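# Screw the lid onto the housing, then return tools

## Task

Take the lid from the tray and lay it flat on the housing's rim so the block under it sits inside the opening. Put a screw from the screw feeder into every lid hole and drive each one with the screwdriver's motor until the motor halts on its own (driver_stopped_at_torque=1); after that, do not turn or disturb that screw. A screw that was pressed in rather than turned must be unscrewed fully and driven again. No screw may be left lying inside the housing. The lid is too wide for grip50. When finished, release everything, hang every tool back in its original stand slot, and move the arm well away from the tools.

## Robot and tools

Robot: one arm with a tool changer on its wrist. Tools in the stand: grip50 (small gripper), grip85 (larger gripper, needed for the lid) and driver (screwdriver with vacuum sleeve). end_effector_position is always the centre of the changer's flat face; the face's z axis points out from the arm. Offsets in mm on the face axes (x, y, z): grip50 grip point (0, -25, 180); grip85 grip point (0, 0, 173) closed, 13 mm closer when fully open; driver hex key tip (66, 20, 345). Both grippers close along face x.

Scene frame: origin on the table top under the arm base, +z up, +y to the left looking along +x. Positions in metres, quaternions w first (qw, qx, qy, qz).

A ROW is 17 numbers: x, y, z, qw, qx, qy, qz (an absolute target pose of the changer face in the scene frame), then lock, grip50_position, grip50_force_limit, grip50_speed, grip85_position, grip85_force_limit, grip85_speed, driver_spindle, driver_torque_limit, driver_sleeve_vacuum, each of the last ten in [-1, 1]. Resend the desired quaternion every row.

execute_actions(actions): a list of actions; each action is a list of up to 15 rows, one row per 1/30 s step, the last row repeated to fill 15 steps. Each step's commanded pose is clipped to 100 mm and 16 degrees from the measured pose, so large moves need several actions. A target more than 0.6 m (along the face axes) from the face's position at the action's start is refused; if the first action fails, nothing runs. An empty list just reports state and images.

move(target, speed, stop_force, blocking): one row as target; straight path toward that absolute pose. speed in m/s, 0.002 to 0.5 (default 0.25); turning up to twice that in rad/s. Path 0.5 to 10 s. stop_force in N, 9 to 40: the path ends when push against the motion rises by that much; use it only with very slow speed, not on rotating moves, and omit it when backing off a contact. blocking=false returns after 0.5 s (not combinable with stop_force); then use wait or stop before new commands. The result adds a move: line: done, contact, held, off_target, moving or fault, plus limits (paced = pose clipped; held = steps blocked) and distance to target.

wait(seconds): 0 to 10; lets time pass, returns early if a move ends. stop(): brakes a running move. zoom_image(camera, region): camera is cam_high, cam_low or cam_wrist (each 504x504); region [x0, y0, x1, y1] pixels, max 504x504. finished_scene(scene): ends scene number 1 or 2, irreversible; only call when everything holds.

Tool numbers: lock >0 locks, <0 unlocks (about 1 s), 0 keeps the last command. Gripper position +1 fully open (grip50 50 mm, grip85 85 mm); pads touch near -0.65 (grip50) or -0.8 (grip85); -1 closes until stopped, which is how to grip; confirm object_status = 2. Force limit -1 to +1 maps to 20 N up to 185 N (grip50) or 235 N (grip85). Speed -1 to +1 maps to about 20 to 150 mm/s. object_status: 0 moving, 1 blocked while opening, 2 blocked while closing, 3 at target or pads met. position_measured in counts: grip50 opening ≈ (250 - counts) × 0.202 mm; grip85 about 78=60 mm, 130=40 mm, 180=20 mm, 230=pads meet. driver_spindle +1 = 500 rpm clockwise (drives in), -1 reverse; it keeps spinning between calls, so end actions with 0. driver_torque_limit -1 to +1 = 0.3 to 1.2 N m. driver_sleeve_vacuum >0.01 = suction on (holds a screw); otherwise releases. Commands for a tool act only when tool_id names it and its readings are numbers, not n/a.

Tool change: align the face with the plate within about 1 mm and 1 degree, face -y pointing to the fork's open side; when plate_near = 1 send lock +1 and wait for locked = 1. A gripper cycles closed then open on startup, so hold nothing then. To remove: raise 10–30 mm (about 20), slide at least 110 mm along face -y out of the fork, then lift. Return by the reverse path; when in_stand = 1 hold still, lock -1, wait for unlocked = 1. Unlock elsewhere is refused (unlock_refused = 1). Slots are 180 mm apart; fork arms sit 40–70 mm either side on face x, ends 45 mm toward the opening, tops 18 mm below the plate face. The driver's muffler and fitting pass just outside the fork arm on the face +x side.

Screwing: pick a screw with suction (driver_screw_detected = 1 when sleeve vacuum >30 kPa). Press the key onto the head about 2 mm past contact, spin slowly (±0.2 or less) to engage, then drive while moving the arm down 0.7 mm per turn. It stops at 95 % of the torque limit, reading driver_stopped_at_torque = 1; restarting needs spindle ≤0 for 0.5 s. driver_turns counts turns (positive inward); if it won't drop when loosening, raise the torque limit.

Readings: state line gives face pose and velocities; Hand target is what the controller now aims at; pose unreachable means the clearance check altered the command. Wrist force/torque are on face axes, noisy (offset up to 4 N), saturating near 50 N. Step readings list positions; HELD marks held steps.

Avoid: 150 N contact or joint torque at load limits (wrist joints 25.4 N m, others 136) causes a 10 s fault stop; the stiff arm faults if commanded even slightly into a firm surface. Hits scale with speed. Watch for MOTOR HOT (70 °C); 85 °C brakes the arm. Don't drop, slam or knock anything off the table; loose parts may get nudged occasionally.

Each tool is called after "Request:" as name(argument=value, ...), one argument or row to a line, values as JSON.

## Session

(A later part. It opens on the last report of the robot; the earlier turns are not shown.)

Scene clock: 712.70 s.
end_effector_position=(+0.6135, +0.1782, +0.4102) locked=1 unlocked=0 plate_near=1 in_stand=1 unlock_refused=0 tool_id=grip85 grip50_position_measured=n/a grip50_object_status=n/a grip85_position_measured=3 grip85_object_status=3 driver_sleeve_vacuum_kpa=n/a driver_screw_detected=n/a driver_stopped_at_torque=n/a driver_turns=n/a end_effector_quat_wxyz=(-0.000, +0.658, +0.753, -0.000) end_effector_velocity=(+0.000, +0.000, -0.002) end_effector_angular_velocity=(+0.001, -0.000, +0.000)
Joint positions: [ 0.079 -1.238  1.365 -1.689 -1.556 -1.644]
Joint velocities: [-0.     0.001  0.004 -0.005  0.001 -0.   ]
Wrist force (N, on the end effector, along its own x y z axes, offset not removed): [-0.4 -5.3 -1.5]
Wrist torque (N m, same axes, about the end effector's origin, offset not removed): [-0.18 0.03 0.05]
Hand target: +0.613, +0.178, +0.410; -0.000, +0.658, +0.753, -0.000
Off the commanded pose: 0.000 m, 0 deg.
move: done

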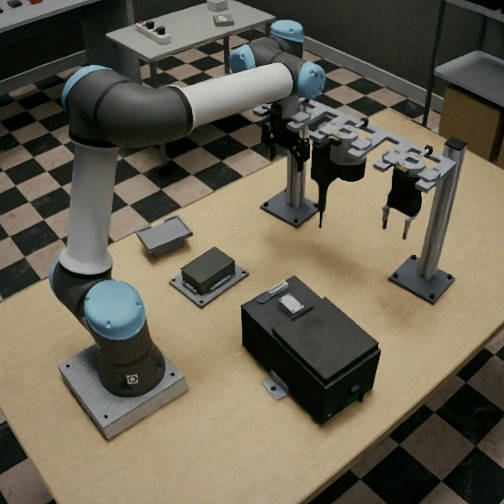

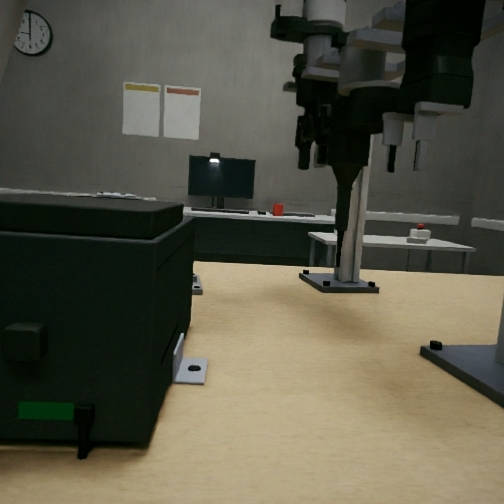

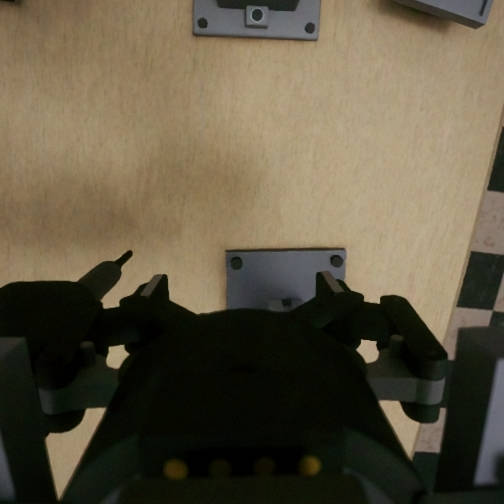

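In stand. Unlock.

Request:
execute_actions(
  actions=[
    [[0.6135,0.1782,0.4098,0,0.6584,0.7527,0,-1,0,0,0,1,-0.4,-0.6,0,0,-1]],
  ],
)

Request:
wait(
  seconds=0.8,
)

Scene clock: 716.47 s.
end_effector_position=(+0.6135, +0.1782, +0.4098) locked=0 unlocked=0 plate_near=1 in_stand=1 unlock_refused=0 tool_id=none grip50_position_measured=n/a grip50_object_status=n/a grip85_position_measured=n/a grip85_object_status=n/a driver_sleeve_vacuum_kpa=n/a driver_screw_detected=n/a driver_stopped_at_torque=n/a driver_turns=n/a end_effector_quat_wxyz=(+0.000, +0.658, +0.753, +0.000) end_effector_velocity=(-0.000, +0.000, -0.000) end_effector_angular_velocity=(-0.001, +0.001, -0.000)
Joint positions: [ 0.079 -1.238  1.365 -1.69  -1.556 -1.644]
Joint velocities: [ 0.     0.     0.     0.    -0.001  0.001]
Wrist force (N, on the end effector, along its own x y z axes, offset not removed): [-1.1 1.0 0.4]
Wrist torque (N m, same axes, about the end effector's origin, offset not removed): [0.21 -0.08 0.02]
Hand target: +0.613, +0.178, +0.410; +0.000, +0.658, +0.753, +0.000
Off the commanded pose: 0.000 m, 0 deg.
Step readings (end_effector_position):
0: (+0.6135, +0.1782, +0.4100)
1: (+0.6134, +0.1782, +0.4099)
2: (+0.6134, +0.1782, +0.4098)
4: (+0.6134, +0.1782, +0.4098)
8: (+0.6135, +0.1782, +0.4098)
15: end_effector_position above

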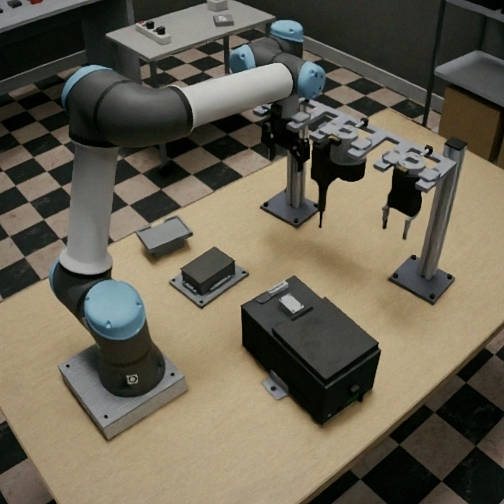

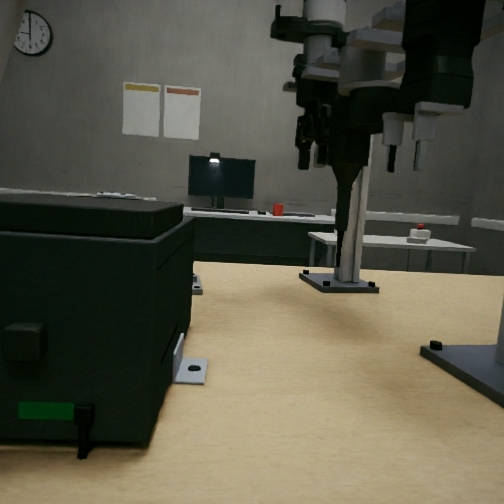

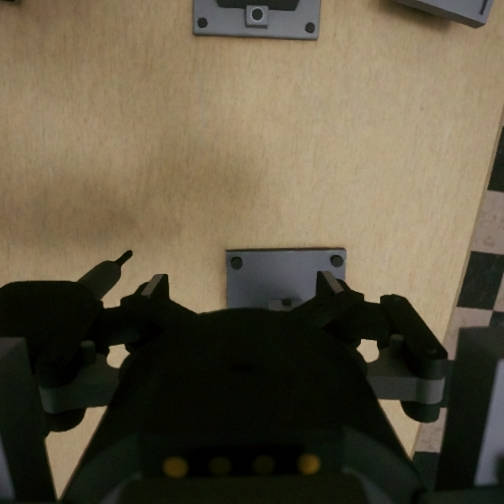

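Scene clock: 717.27 s.
end_effector_position=(+0.6135, +0.1782, +0.4098) locked=0 unlocked=1 plate_near=1 in_stand=1 unlock_refused=0 tool_id=none grip50_position_measured=n/a grip50_object_status=n/a grip85_position_measured=n/a grip85_object_status=n/a driver_sleeve_vacuum_kpa=n/a driver_screw_detected=n/a driver_stopped_at_torque=n/a driver_turns=n/a end_effector_quat_wxyz=(+0.000, +0.658, +0.753, +0.000) end_effector_velocity=(+0.000, -0.000, +0.000) end_effector_angular_velocity=(-0.002, -0.000, +0.000)
Joint positions: [ 0.079 -1.238  1.365 -1.69  -1.556 -1.644]
Joint velocities: [-0.     0.    -0.    -0.    -0.002 -0.   ]
Wrist force (N, on the end effector, along its own x y z axes, offset not removed): [1.6 0.0 4.6]
Wrist torque (N m, same axes, about the end effector's origin, offset not removed): [0.18 -0.10 -0.05]
Hand target: +0.613, +0.178, +0.410; +0.000, +0.658, +0.753, +0.000
Off the commanded pose: 0.000 m, 0 deg.
wait: 0.80 s; at rest by 0.20 s

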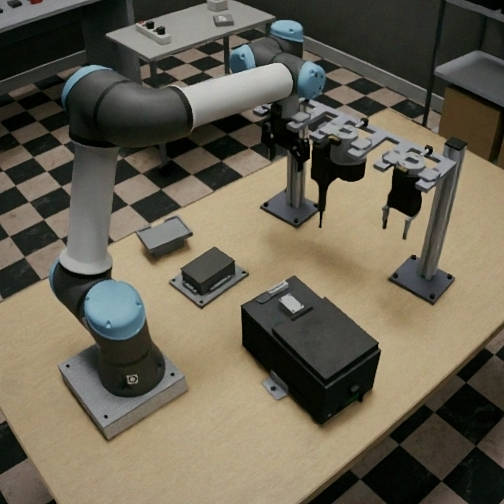

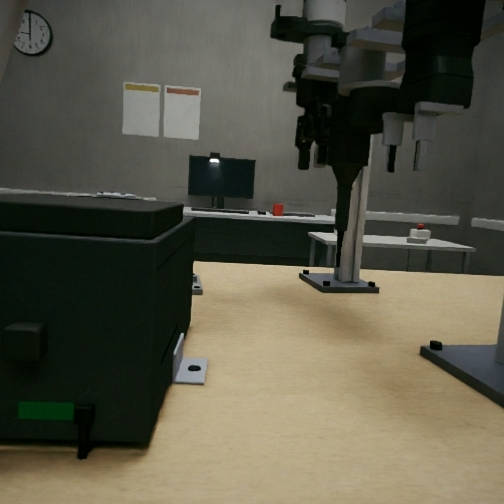

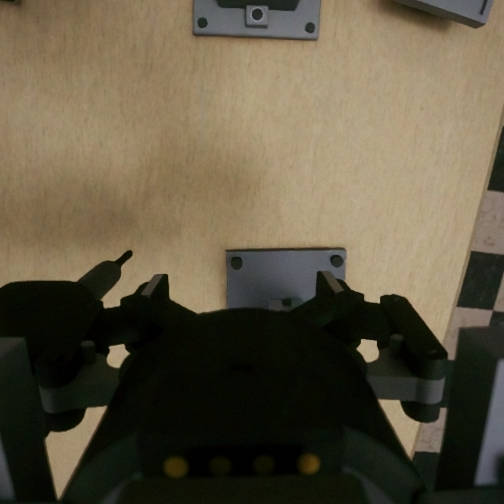

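Request:
move(
  target=[0.6135,0.1782,0.4245,0,0.6584,0.7527,0,0,0,0,0,1,-0.4,-0.6,0,0,-1],
  speed=0.04,
)

Request:
zoom_image(
  camera="cam_wrist",
  region=[120, 330, 370, 504],
)

Request:
move(
  target=[0.6160,0.1600,0.4450,0,0.6584,0.7527,0,0,0,0,0,1,-0.4,-0.6,0,0,-1],
  speed=0.08,
)

Request:
move(
  target=[0.6374,0.0002,0.4450,0,0.6584,0.7527,0,0,0,0,0,1,-0.4,-0.6,0,0,-1],
  speed=0.2,
)

Request:
move(
  target=[0.6374,0.0002,0.4245,0,0.6584,0.7527,0,0,0,0,0,1,-0.4,-0.6,0,0,-1],
  speed=0.04,
)

Request:
zoom_image(
  camera="cam_wrist",
  region=[120, 330, 370, 504],
)

Scene clock: 724.63 s.
end_effector_position=(+0.6135, +0.1782, +0.4243) locked=0 unlocked=1 plate_near=0 in_stand=0 unlock_refused=0 tool_id=none grip50_position_measured=n/a grip50_object_status=n/a grip85_position_measured=n/a grip85_object_status=n/a driver_sleeve_vacuum_kpa=n/a driver_screw_detected=n/a driver_stopped_at_torque=n/a driver_turns=n/a end_effector_quat_wxyz=(+0.000, +0.658, +0.753, +0.000) end_effector_velocity=(+0.000, -0.000, +0.002) end_effector_angular_velocity=(-0.000, +0.001, -0.001)
Joint positions: [ 0.079 -1.242  1.333 -1.654 -1.556 -1.644]
Joint velocities: [-0.001 -0.    -0.004  0.005 -0.     0.   ]
Wrist force (N, on the end effector, along its own x y z axes, offset not removed): [1.6 -1.0 3.4]
Wrist torque (N m, same axes, about the end effector's origin, offset not removed): [0.19 -0.08 0.37]
Hand target: +0.614, +0.178, +0.424; +0.000, +0.658, +0.753, +0.000
Off the commanded pose: 0.000 m, 0 deg.
move: done

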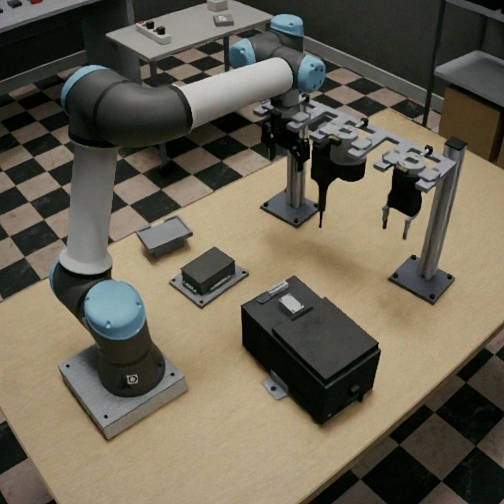

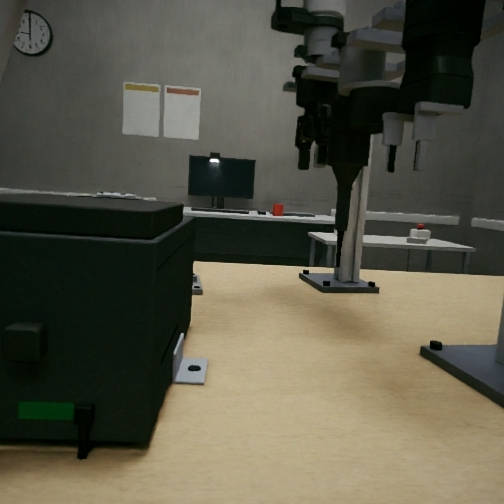

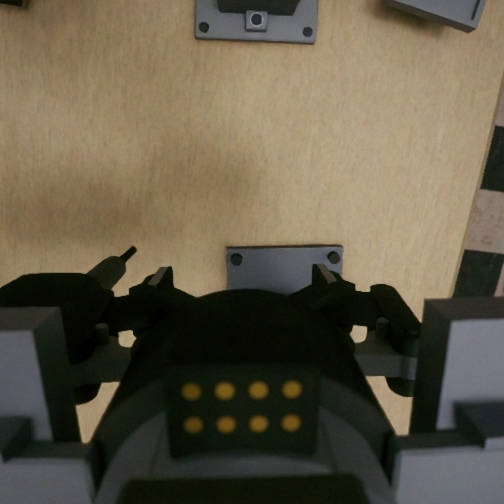

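Region (120, 330, 370, 504) of cam_wrist's 504x504 image, scaled by 2.016, with more detail than that image has; it fills the top 351 rows of this view, and the rest is white.

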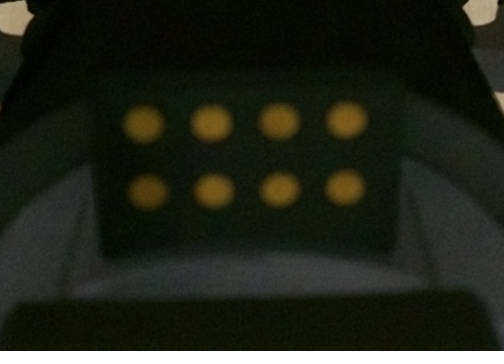

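Scene clock: 725.47 s.
end_effector_position=(+0.6161, +0.1601, +0.4449) locked=0 unlocked=1 plate_near=0 in_stand=0 unlock_refused=0 tool_id=none grip50_position_measured=n/a grip50_object_status=n/a grip85_position_measured=n/a grip85_object_status=n/a driver_sleeve_vacuum_kpa=n/a driver_screw_detected=n/a driver_stopped_at_torque=n/a driver_turns=n/a end_effector_quat_wxyz=(-0.000, +0.658, +0.753, +0.000) end_effector_velocity=(+0.000, -0.001, +0.001) end_effector_angular_velocity=(-0.000, +0.001, -0.000)
Joint positions: [ 0.049 -1.25   1.292 -1.604 -1.556 -1.674]
Joint velocities: [-0.002 -0.    -0.003  0.005 -0.    -0.001]
Wrist force (N, on the end effector, along its own x y z axes, offset not removed): [1.1 -2.4 -1.4]
Wrist torque (N m, same axes, about the end effector's origin, offset not removed): [-0.08 -0.17 0.15]
Hand target: +0.616, +0.160, +0.445; -0.000, +0.658, +0.753, +0.000
Off the commanded pose: 0.000 m, 0 deg.
move: done

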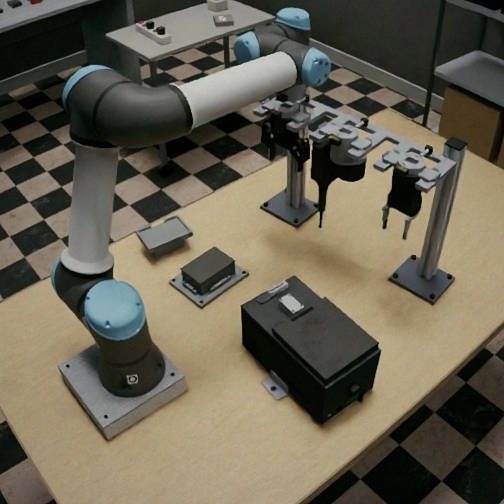

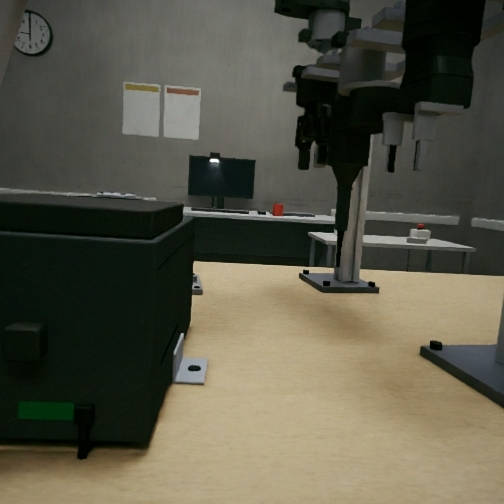

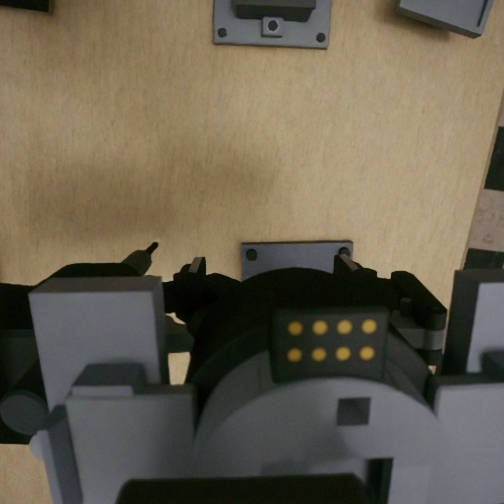

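Scene clock: 726.80 s.
end_effector_position=(+0.6376, +0.0004, +0.4450) locked=0 unlocked=1 plate_near=0 in_stand=0 unlock_refused=0 tool_id=none grip50_position_measured=n/a grip50_object_status=n/a grip85_position_measured=n/a grip85_object_status=n/a driver_sleeve_vacuum_kpa=n/a driver_screw_detected=n/a driver_stopped_at_torque=n/a driver_turns=n/a end_effector_quat_wxyz=(-0.000, +0.658, +0.753, +0.000) end_effector_velocity=(+0.000, -0.002, -0.000) end_effector_angular_velocity=(+0.001, -0.000, -0.001)
Joint positions: [-0.202 -1.242  1.287 -1.604 -1.559 -1.925]
Joint velocities: [-0.003  0.001 -0.001  0.     0.001 -0.002]
Wrist force (N, on the end effector, along its own x y z axes, offset not removed): [0.6 -3.9 2.1]
Wrist torque (N m, same axes, about the end effector's origin, offset not removed): [-0.16 0.11 0.18]
Hand target: +0.638, +0.000, +0.445; -0.000, +0.658, +0.753, +0.000
Off the commanded pose: 0.000 m, 0 deg.
move: done

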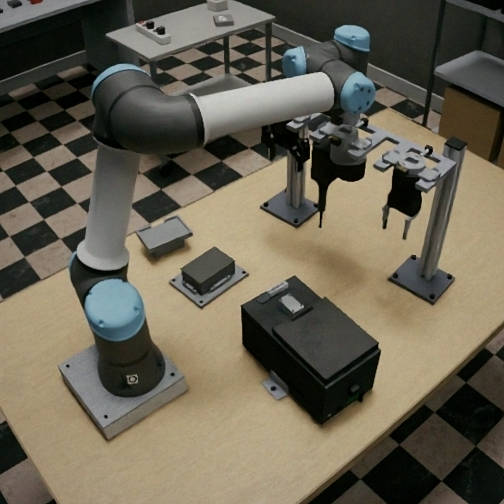

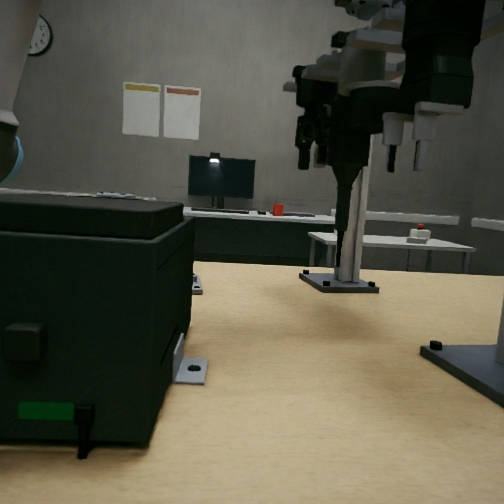

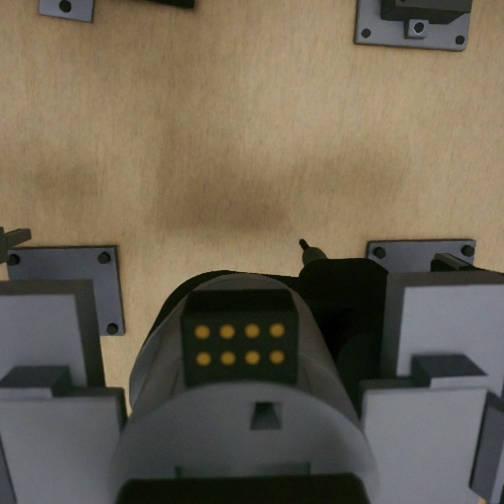

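Scene clock: 727.67 s.
end_effector_position=(+0.6374, +0.0002, +0.4246) locked=0 unlocked=1 plate_near=0 in_stand=0 unlock_refused=0 tool_id=none grip50_position_measured=n/a grip50_object_status=n/a grip85_position_measured=n/a grip85_object_status=n/a driver_sleeve_vacuum_kpa=n/a driver_screw_detected=n/a driver_stopped_at_torque=n/a driver_turns=n/a end_effector_quat_wxyz=(-0.000, +0.658, +0.753, -0.000) end_effector_velocity=(+0.000, +0.001, -0.001) end_effector_angular_velocity=(-0.000, -0.001, +0.001)
Joint positions: [-0.202 -1.24   1.335 -1.654 -1.559 -1.925]
Joint velocities: [ 0.001  0.     0.003 -0.004 -0.    -0.   ]
Wrist force (N, on the end effector, along its own x y z axes, offset not removed): [2.1 0.2 1.0]
Wrist torque (N m, same axes, about the end effector's origin, offset not removed): [-0.14 -0.03 0.10]
Hand target: +0.637, +0.000, +0.425; -0.000, +0.658, +0.753, -0.000
Off the commanded pose: 0.000 m, 0 deg.
move: done

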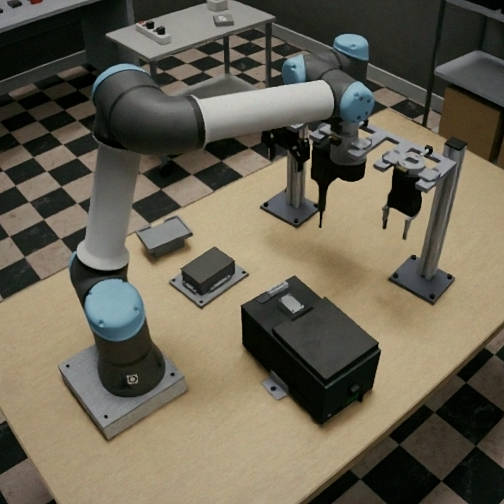

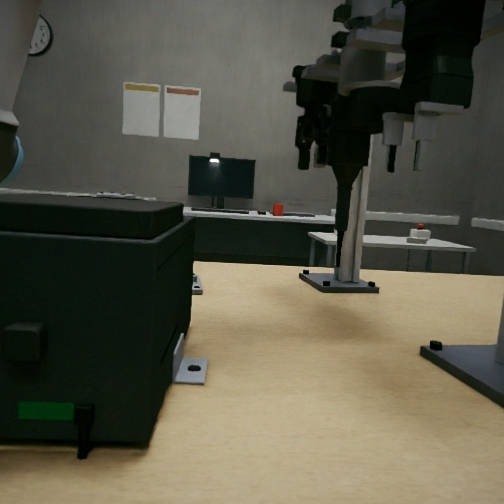

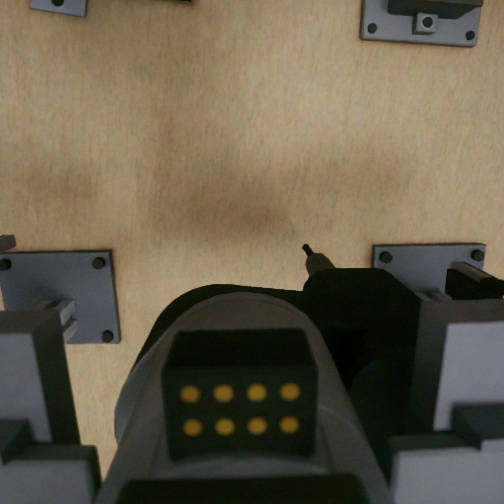

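Region (120, 330, 370, 504) of cam_wrist's 504x504 image, scaled by 2.016, with more detail than that image has; it fills the top 351 rows of this view, and the rest is white.

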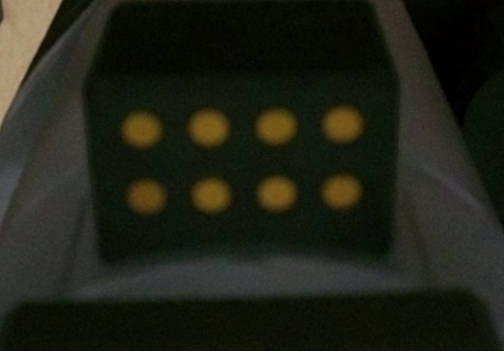

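Request:
move(
  target=[0.6380,0.0000,0.4128,0,0.6584,0.7527,0,0,0,0,0,1,-0.4,-0.6,0,0,-1],
  speed=0.02,
)

Request:
move(
  target=[0.6380,0.0000,0.4060,0,0.6584,0.7527,0,0,0,0,0,1,-0.4,-0.6,0,0,-1],
  speed=0.004,
  stop_force=9,
)

Scene clock: 736.77 s.
end_effector_position=(+0.6380, +0.0000, +0.4129) locked=0 unlocked=1 plate_near=0 in_stand=1 unlock_refused=0 tool_id=none grip50_position_measured=n/a grip50_object_status=n/a grip85_position_measured=n/a grip85_object_status=n/a driver_sleeve_vacuum_kpa=n/a driver_screw_detected=n/a driver_stopped_at_torque=n/a driver_turns=n/a end_effector_quat_wxyz=(-0.000, +0.658, +0.753, -0.000) end_effector_velocity=(+0.000, +0.000, -0.002) end_effector_angular_velocity=(-0.000, +0.000, -0.000)
Joint positions: [-0.202 -1.235  1.359 -1.683 -1.559 -1.924]
Joint velocities: [ 0.     0.001  0.003 -0.004 -0.     0.   ]
Wrist force (N, on the end effector, along its own x y z axes, offset not removed): [-2.0 -4.9 3.3]
Wrist torque (N m, same axes, about the end effector's origin, offset not removed): [-0.31 0.16 0.17]
Hand target: +0.638, +0.000, +0.413; -0.000, +0.658, +0.753, -0.000
Off the commanded pose: 0.000 m, 0 deg.
move: done

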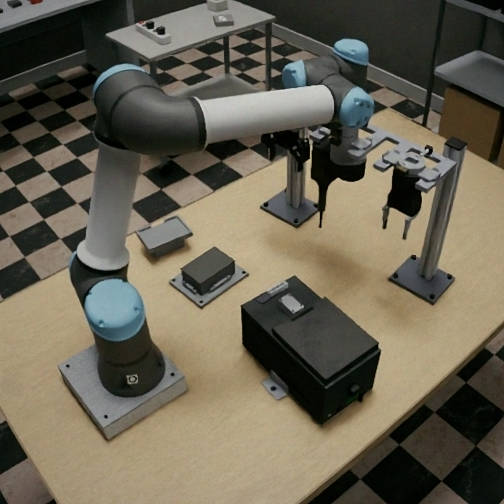

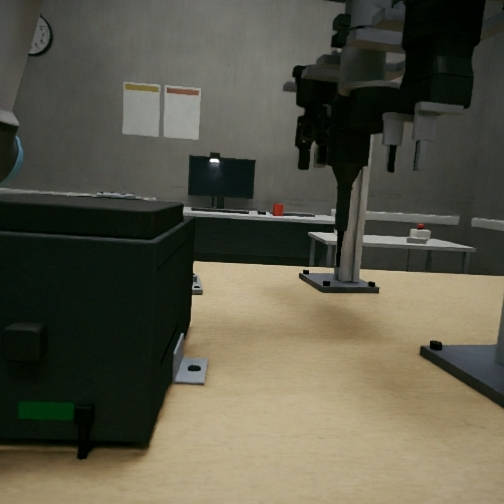

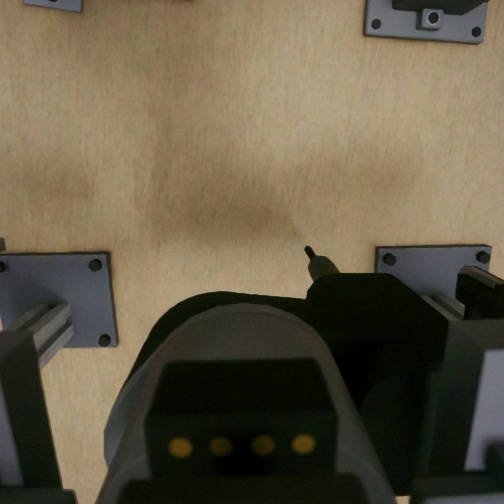

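Scene clock: 738.03 s.
end_effector_position=(+0.6379, +0.0001, +0.4093) locked=0 unlocked=1 plate_near=1 in_stand=1 unlock_refused=0 tool_id=none grip50_position_measured=n/a grip50_object_status=n/a grip85_position_measured=n/a grip85_object_status=n/a driver_sleeve_vacuum_kpa=n/a driver_screw_detected=n/a driver_stopped_at_torque=n/a driver_turns=n/a end_effector_quat_wxyz=(+0.000, +0.658, +0.753, +0.000) end_effector_velocity=(-0.000, +0.000, +0.000) end_effector_angular_velocity=(+0.001, +0.003, +0.001)
Joint positions: [-0.201 -1.234  1.367 -1.692 -1.559 -1.924]
Joint velocities: [ 0.     0.    -0.002  0.005  0.    -0.   ]
Wrist force (N, on the end effector, along its own x y z axes, offset not removed): [5.7 -6.0 -17.9]
Wrist torque (N m, same axes, about the end effector's origin, offset not removed): [-0.08 0.06 -0.53]
Hand target: +0.638, +0.000, +0.410; +0.000, +0.658, +0.753, +0.000
Off the commanded pose: 0.003 m, 0 deg.
move: contact

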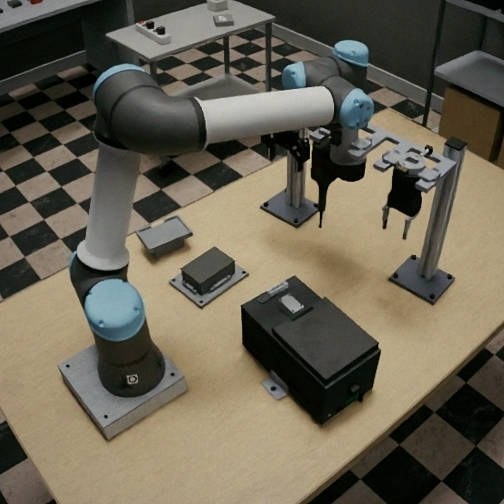

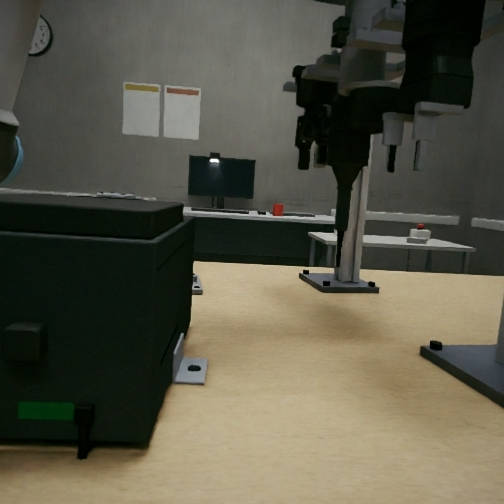

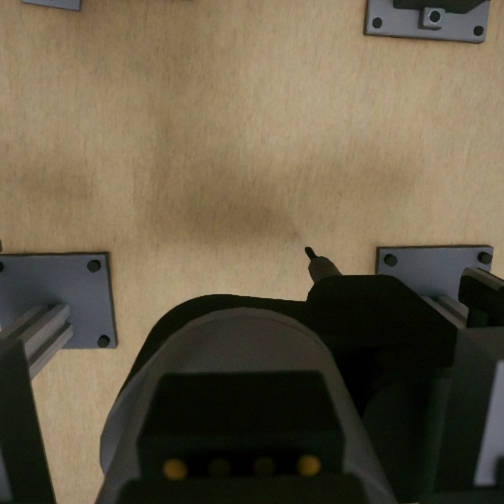

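plate_near=1. Lock.

Request:
execute_actions(
  actions=[
    [[0.6380,0.0001,0.4095,0,0.6584,0.7527,0,1,0,0,0,1,-0.4,-0.6,0,0,-1]],
  ],
)

Request:
wait(
  seconds=0.8,
)

Scene clock: 742.30 s.
end_effector_position=(+0.6380, +0.0001, +0.4096) locked=0 unlocked=0 plate_near=1 in_stand=1 unlock_refused=0 tool_id=none grip50_position_measured=n/a grip50_object_status=n/a grip85_position_measured=n/a grip85_object_status=n/a driver_sleeve_vacuum_kpa=n/a driver_screw_detected=n/a driver_stopped_at_torque=n/a driver_turns=n/a end_effector_quat_wxyz=(+0.000, +0.658, +0.753, +0.000) end_effector_velocity=(-0.000, -0.000, -0.000) end_effector_angular_velocity=(+0.000, +0.001, +0.000)
Joint positions: [-0.201 -1.234  1.367 -1.691 -1.559 -1.924]
Joint velocities: [-0.     0.     0.    -0.     0.    -0.001]
Wrist force (N, on the end effector, along its own x y z axes, offset not removed): [0.7 -3.5 -2.9]
Wrist torque (N m, same axes, about the end effector's origin, offset not removed): [0.14 0.27 -0.22]
Hand target: +0.638, +0.000, +0.409; +0.000, +0.658, +0.753, -0.000
Off the commanded pose: 0.000 m, 0 deg.
Step readings (end_effector_position):
0: (+0.6380, +0.0001, +0.4096)
1: (+0.6380, +0.0001, +0.4096)
2: (+0.6380, +0.0001, +0.4096)
4: (+0.6380, +0.0000, +0.4096)
8: (+0.6380, +0.0000, +0.4096)
15: end_effector_position above

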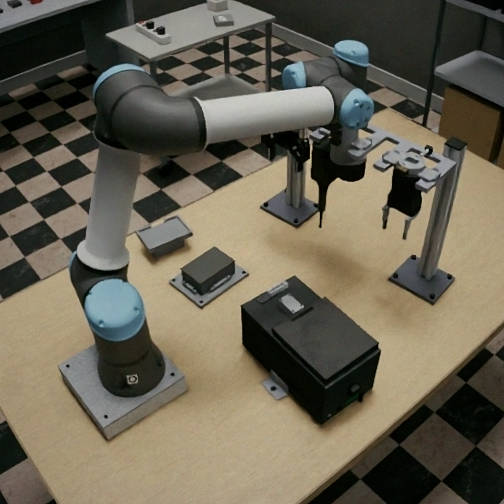

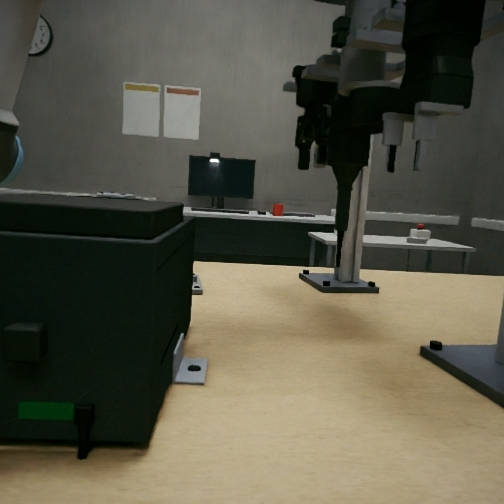

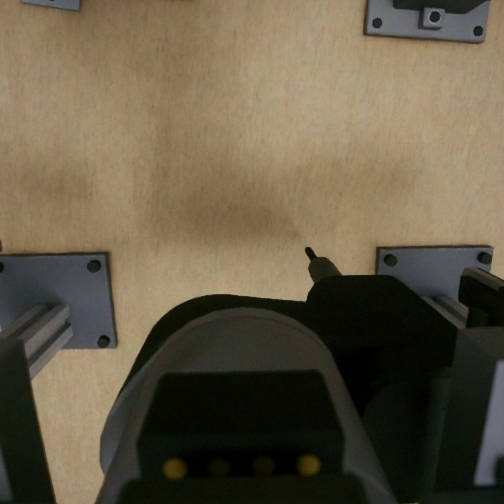

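Scene clock: 743.10 s.
end_effector_position=(+0.6381, +0.0001, +0.4097) locked=1 unlocked=0 plate_near=1 in_stand=1 unlock_refused=0 tool_id=driver grip50_position_measured=n/a grip50_object_status=n/a grip85_position_measured=n/a grip85_object_status=n/a driver_sleeve_vacuum_kpa=n/a driver_screw_detected=n/a driver_stopped_at_torque=n/a driver_turns=n/a end_effector_quat_wxyz=(+0.000, +0.658, +0.753, +0.000) end_effector_velocity=(+0.000, +0.001, -0.000) end_effector_angular_velocity=(+0.001, -0.000, +0.002)
Joint positions: [-0.201 -1.234  1.367 -1.691 -1.559 -1.924]
Joint velocities: [ 0.001  0.     0.    -0.     0.001 -0.   ]
Wrist force (N, on the end effector, along its own x y z axes, offset not removed): [3.2 -11.0 -19.0]
Wrist torque (N m, same axes, about the end effector's origin, offset not removed): [-0.14 1.31 -0.52]
Hand target: +0.638, +0.000, +0.409; +0.000, +0.658, +0.753, -0.000
Off the commanded pose: 0.000 m, 0 deg.
wait: 0.80 s; at rest by 0.20 s

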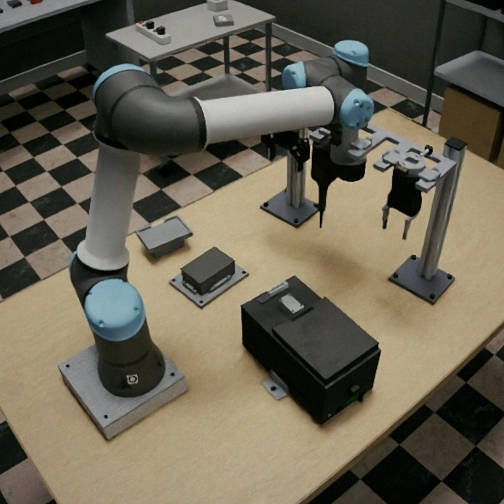

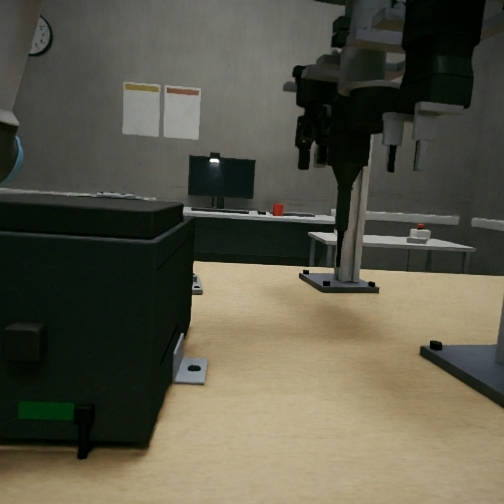

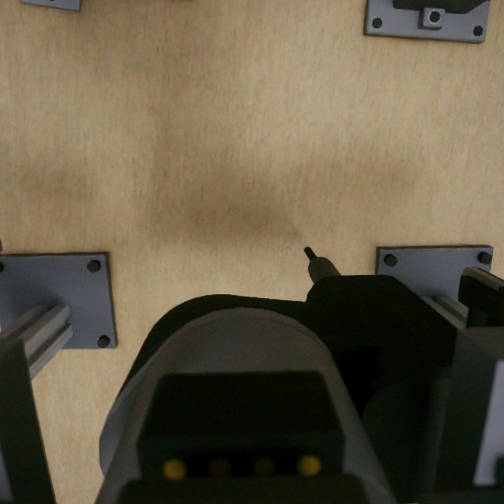

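Request:
move(
  target=[0.6380,0.0001,0.4296,0,0.6584,0.7527,0,0,0,0,0,1,-0.4,-0.6,0,0,-1],
  speed=0.04,
)

Request:
move(
  target=[0.5191,-0.0159,0.4296,0,0.6584,0.7527,0,0,0,0,0,1,-0.4,-0.6,0,0,-1],
  speed=0.08,
)

Request:
move(
  target=[0.4800,-0.0500,0.5400,0,0.6584,0.7527,0,0,0,0,0,1,-0.4,-0.6,0,0,-1],
  speed=0.2,
)

Request:
move(
  target=[0.3400,-0.1600,0.5350,0,0.6584,0.7527,0,0,0,0,0,1,-0.4,-0.6,0,0,-1],
  speed=0.2,
)

Scene clock: 755.30 s.
end_effector_position=(+0.6380, +0.0001, +0.4295) locked=1 unlocked=0 plate_near=1 in_stand=0 unlock_refused=0 tool_id=driver grip50_position_measured=n/a grip50_object_status=n/a grip85_position_measured=n/a grip85_object_status=n/a driver_sleeve_vacuum_kpa=0 driver_screw_detected=0 driver_stopped_at_torque=0 driver_turns=0.00 end_effector_quat_wxyz=(-0.000, +0.658, +0.753, +0.000) end_effector_velocity=(-0.000, -0.000, +0.002) end_effector_angular_velocity=(-0.000, +0.000, +0.000)
Joint positions: [-0.202 -1.239  1.322 -1.642 -1.559 -1.925]
Joint velocities: [-0.    -0.    -0.004  0.004 -0.    -0.   ]
Wrist force (N, on the end effector, along its own x y z axes, offset not removed): [-0.6 -2.5 0.4]
Wrist torque (N m, same axes, about the end effector's origin, offset not removed): [-0.08 -0.03 -0.08]
Hand target: +0.638, +0.000, +0.430; +0.000, +0.658, +0.753, +0.000
Off the commanded pose: 0.000 m, 0 deg.
move: done

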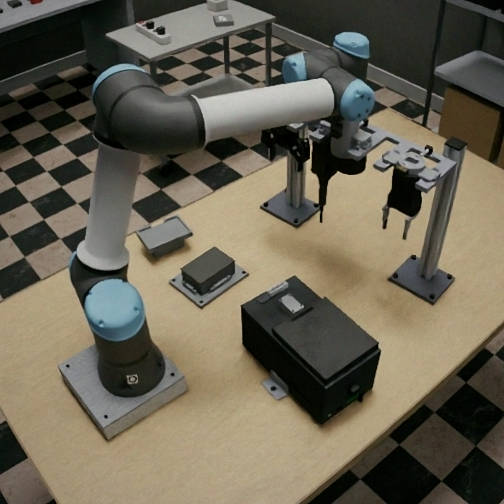

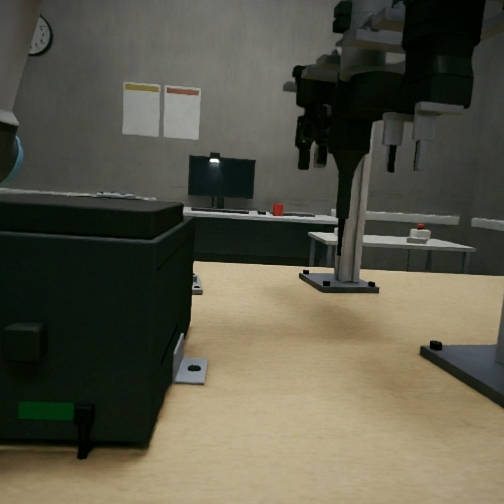

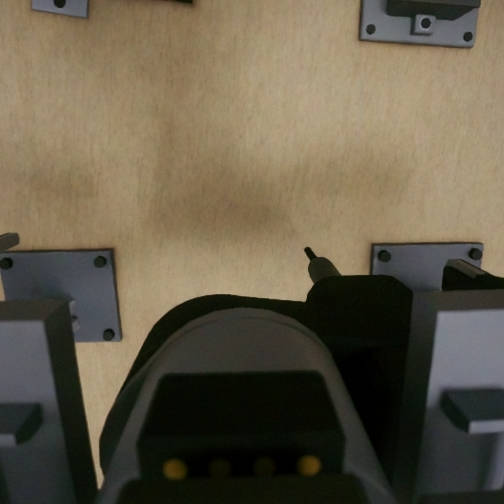

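Scene clock: 757.23 s.
end_effector_position=(+0.5193, -0.0160, +0.4298) locked=1 unlocked=0 plate_near=1 in_stand=0 unlock_refused=0 tool_id=driver grip50_position_measured=n/a grip50_object_status=n/a grip85_position_measured=n/a grip85_object_status=n/a driver_sleeve_vacuum_kpa=0 driver_screw_detected=0 driver_stopped_at_torque=0 driver_turns=0.00 end_effector_quat_wxyz=(+0.000, +0.658, +0.753, +0.000) end_effector_velocity=(-0.002, -0.000, +0.000) end_effector_angular_velocity=(-0.001, -0.000, +0.001)
Joint positions: [-0.283 -1.525  1.663 -1.696 -1.56  -2.006]
Joint velocities: [-0.001 -0.004  0.004 -0.    -0.001 -0.002]
Wrist force (N, on the end effector, along its own x y z axes, offset not removed): [0.8 -4.1 3.3]
Wrist torque (N m, same axes, about the end effector's origin, offset not removed): [-0.10 -0.05 0.14]
Hand target: +0.519, -0.016, +0.430; +0.000, +0.658, +0.753, +0.000
Off the commanded pose: 0.000 m, 0 deg.
move: done

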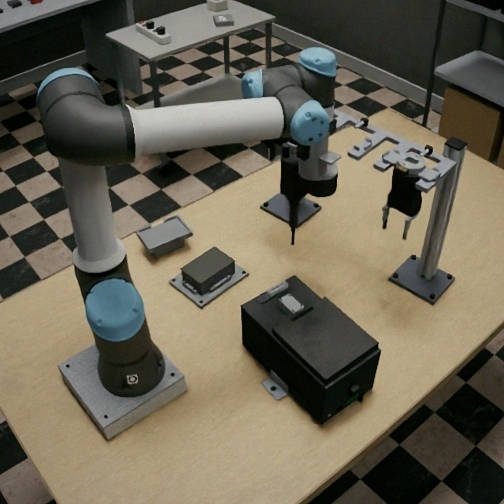

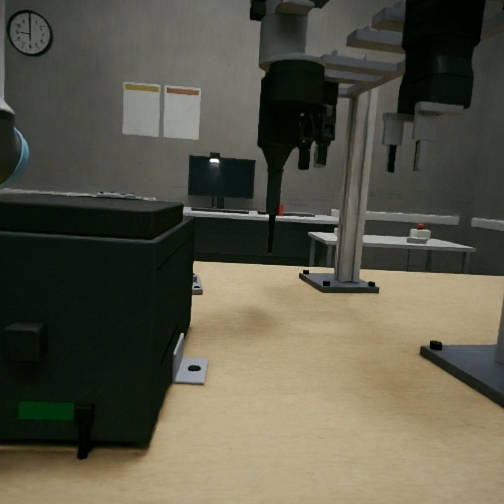

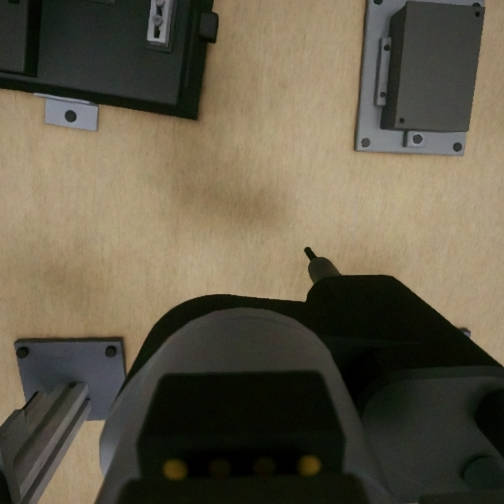

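Scene clock: 758.37 s.
end_effector_position=(+0.4803, -0.0501, +0.5399) locked=1 unlocked=0 plate_near=1 in_stand=0 unlock_refused=0 tool_id=driver grip50_position_measured=n/a grip50_object_status=n/a grip85_position_measured=n/a grip85_object_status=n/a driver_sleeve_vacuum_kpa=0 driver_screw_detected=0 driver_stopped_at_torque=0 driver_turns=0.00 end_effector_quat_wxyz=(+0.000, +0.658, +0.753, +0.000) end_effector_velocity=(-0.000, -0.001, +0.002) end_effector_angular_velocity=(-0.001, -0.000, -0.001)
Joint positions: [-0.378 -1.61   1.467 -1.414 -1.561 -2.101]
Joint velocities: [-0.003 -0.    -0.005  0.005 -0.001 -0.001]
Wrist force (N, on the end effector, along its own x y z axes, offset not removed): [3.9 -0.8 0.0]
Wrist torque (N m, same axes, about the end effector's origin, offset not removed): [-0.05 -0.18 -0.01]
Hand target: +0.480, -0.050, +0.540; +0.000, +0.658, +0.753, +0.000
Off the commanded pose: 0.000 m, 0 deg.
move: done

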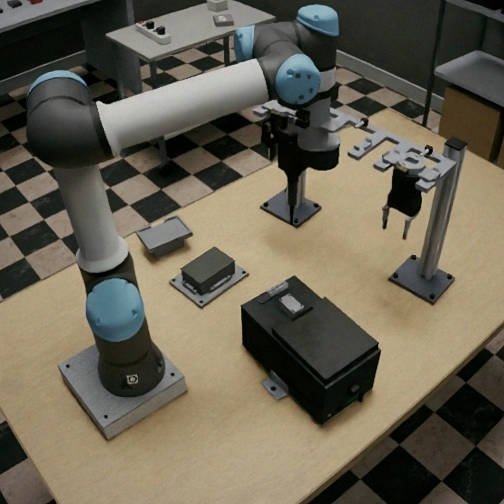

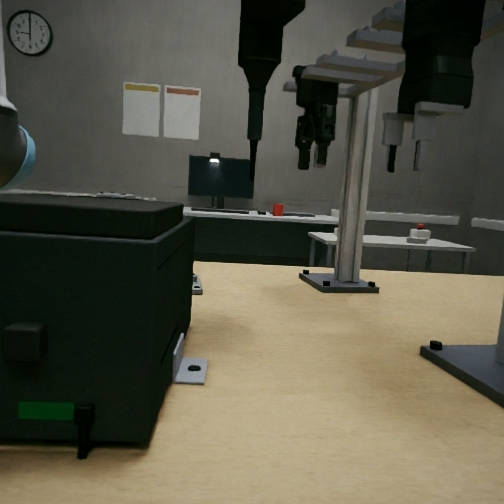

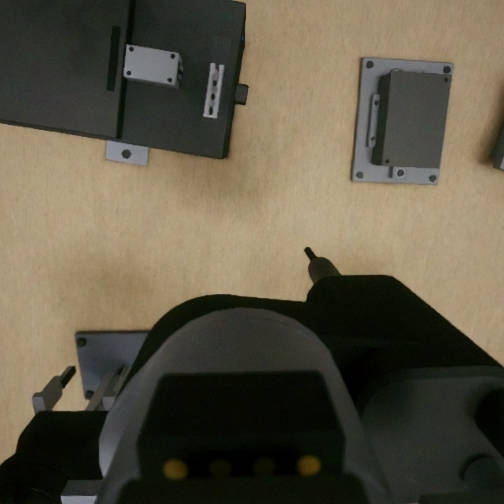

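Scene clock: 759.83 s.
end_effector_position=(+0.3403, -0.1602, +0.5352) locked=1 unlocked=0 plate_near=1 in_stand=0 unlock_refused=0 tool_id=driver grip50_position_measured=n/a grip50_object_status=n/a grip85_position_measured=n/a grip85_object_status=n/a driver_sleeve_vacuum_kpa=0 driver_screw_detected=0 driver_stopped_at_torque=0 driver_turns=0.00 end_effector_quat_wxyz=(+0.000, +0.658, +0.753, +0.001) end_effector_velocity=(-0.001, -0.001, -0.000) end_effector_angular_velocity=(+0.001, -0.001, +0.003)
Joint positions: [-0.79  -1.868  1.689 -1.377 -1.567 -2.513]
Joint velocities: [-0.004 -0.001  0.001  0.     0.002 -0.007]
Wrist force (N, on the end effector, along its own x y z axes, offset not removed): [1.7 -0.6 4.8]
Wrist torque (N m, same axes, about the end effector's origin, offset not removed): [-0.07 -0.18 0.06]
Hand target: +0.340, -0.160, +0.535; +0.000, +0.658, +0.753, +0.001
Off the commanded pose: 0.000 m, 0 deg.
move: done

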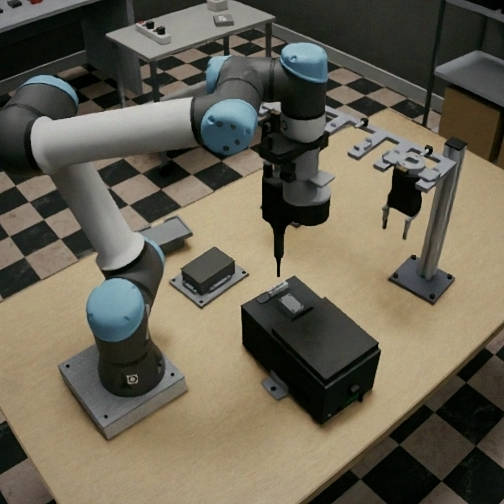

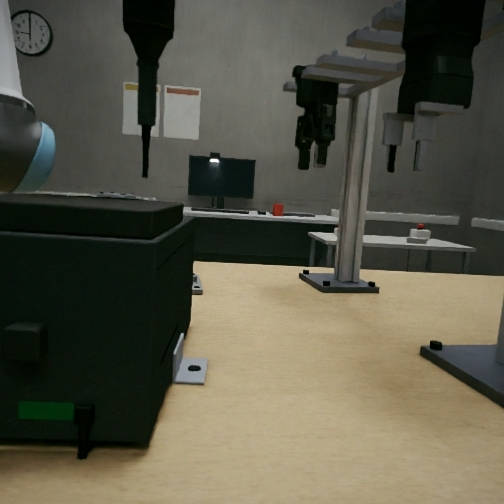

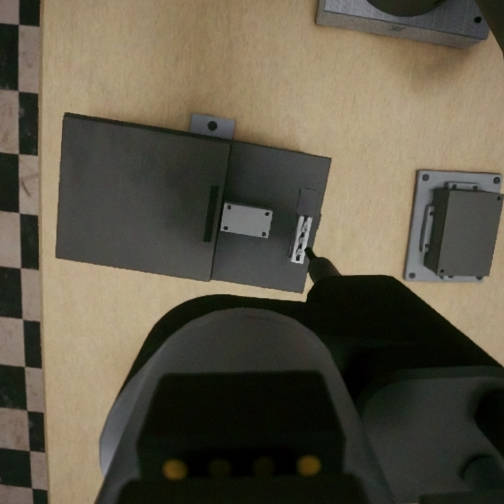

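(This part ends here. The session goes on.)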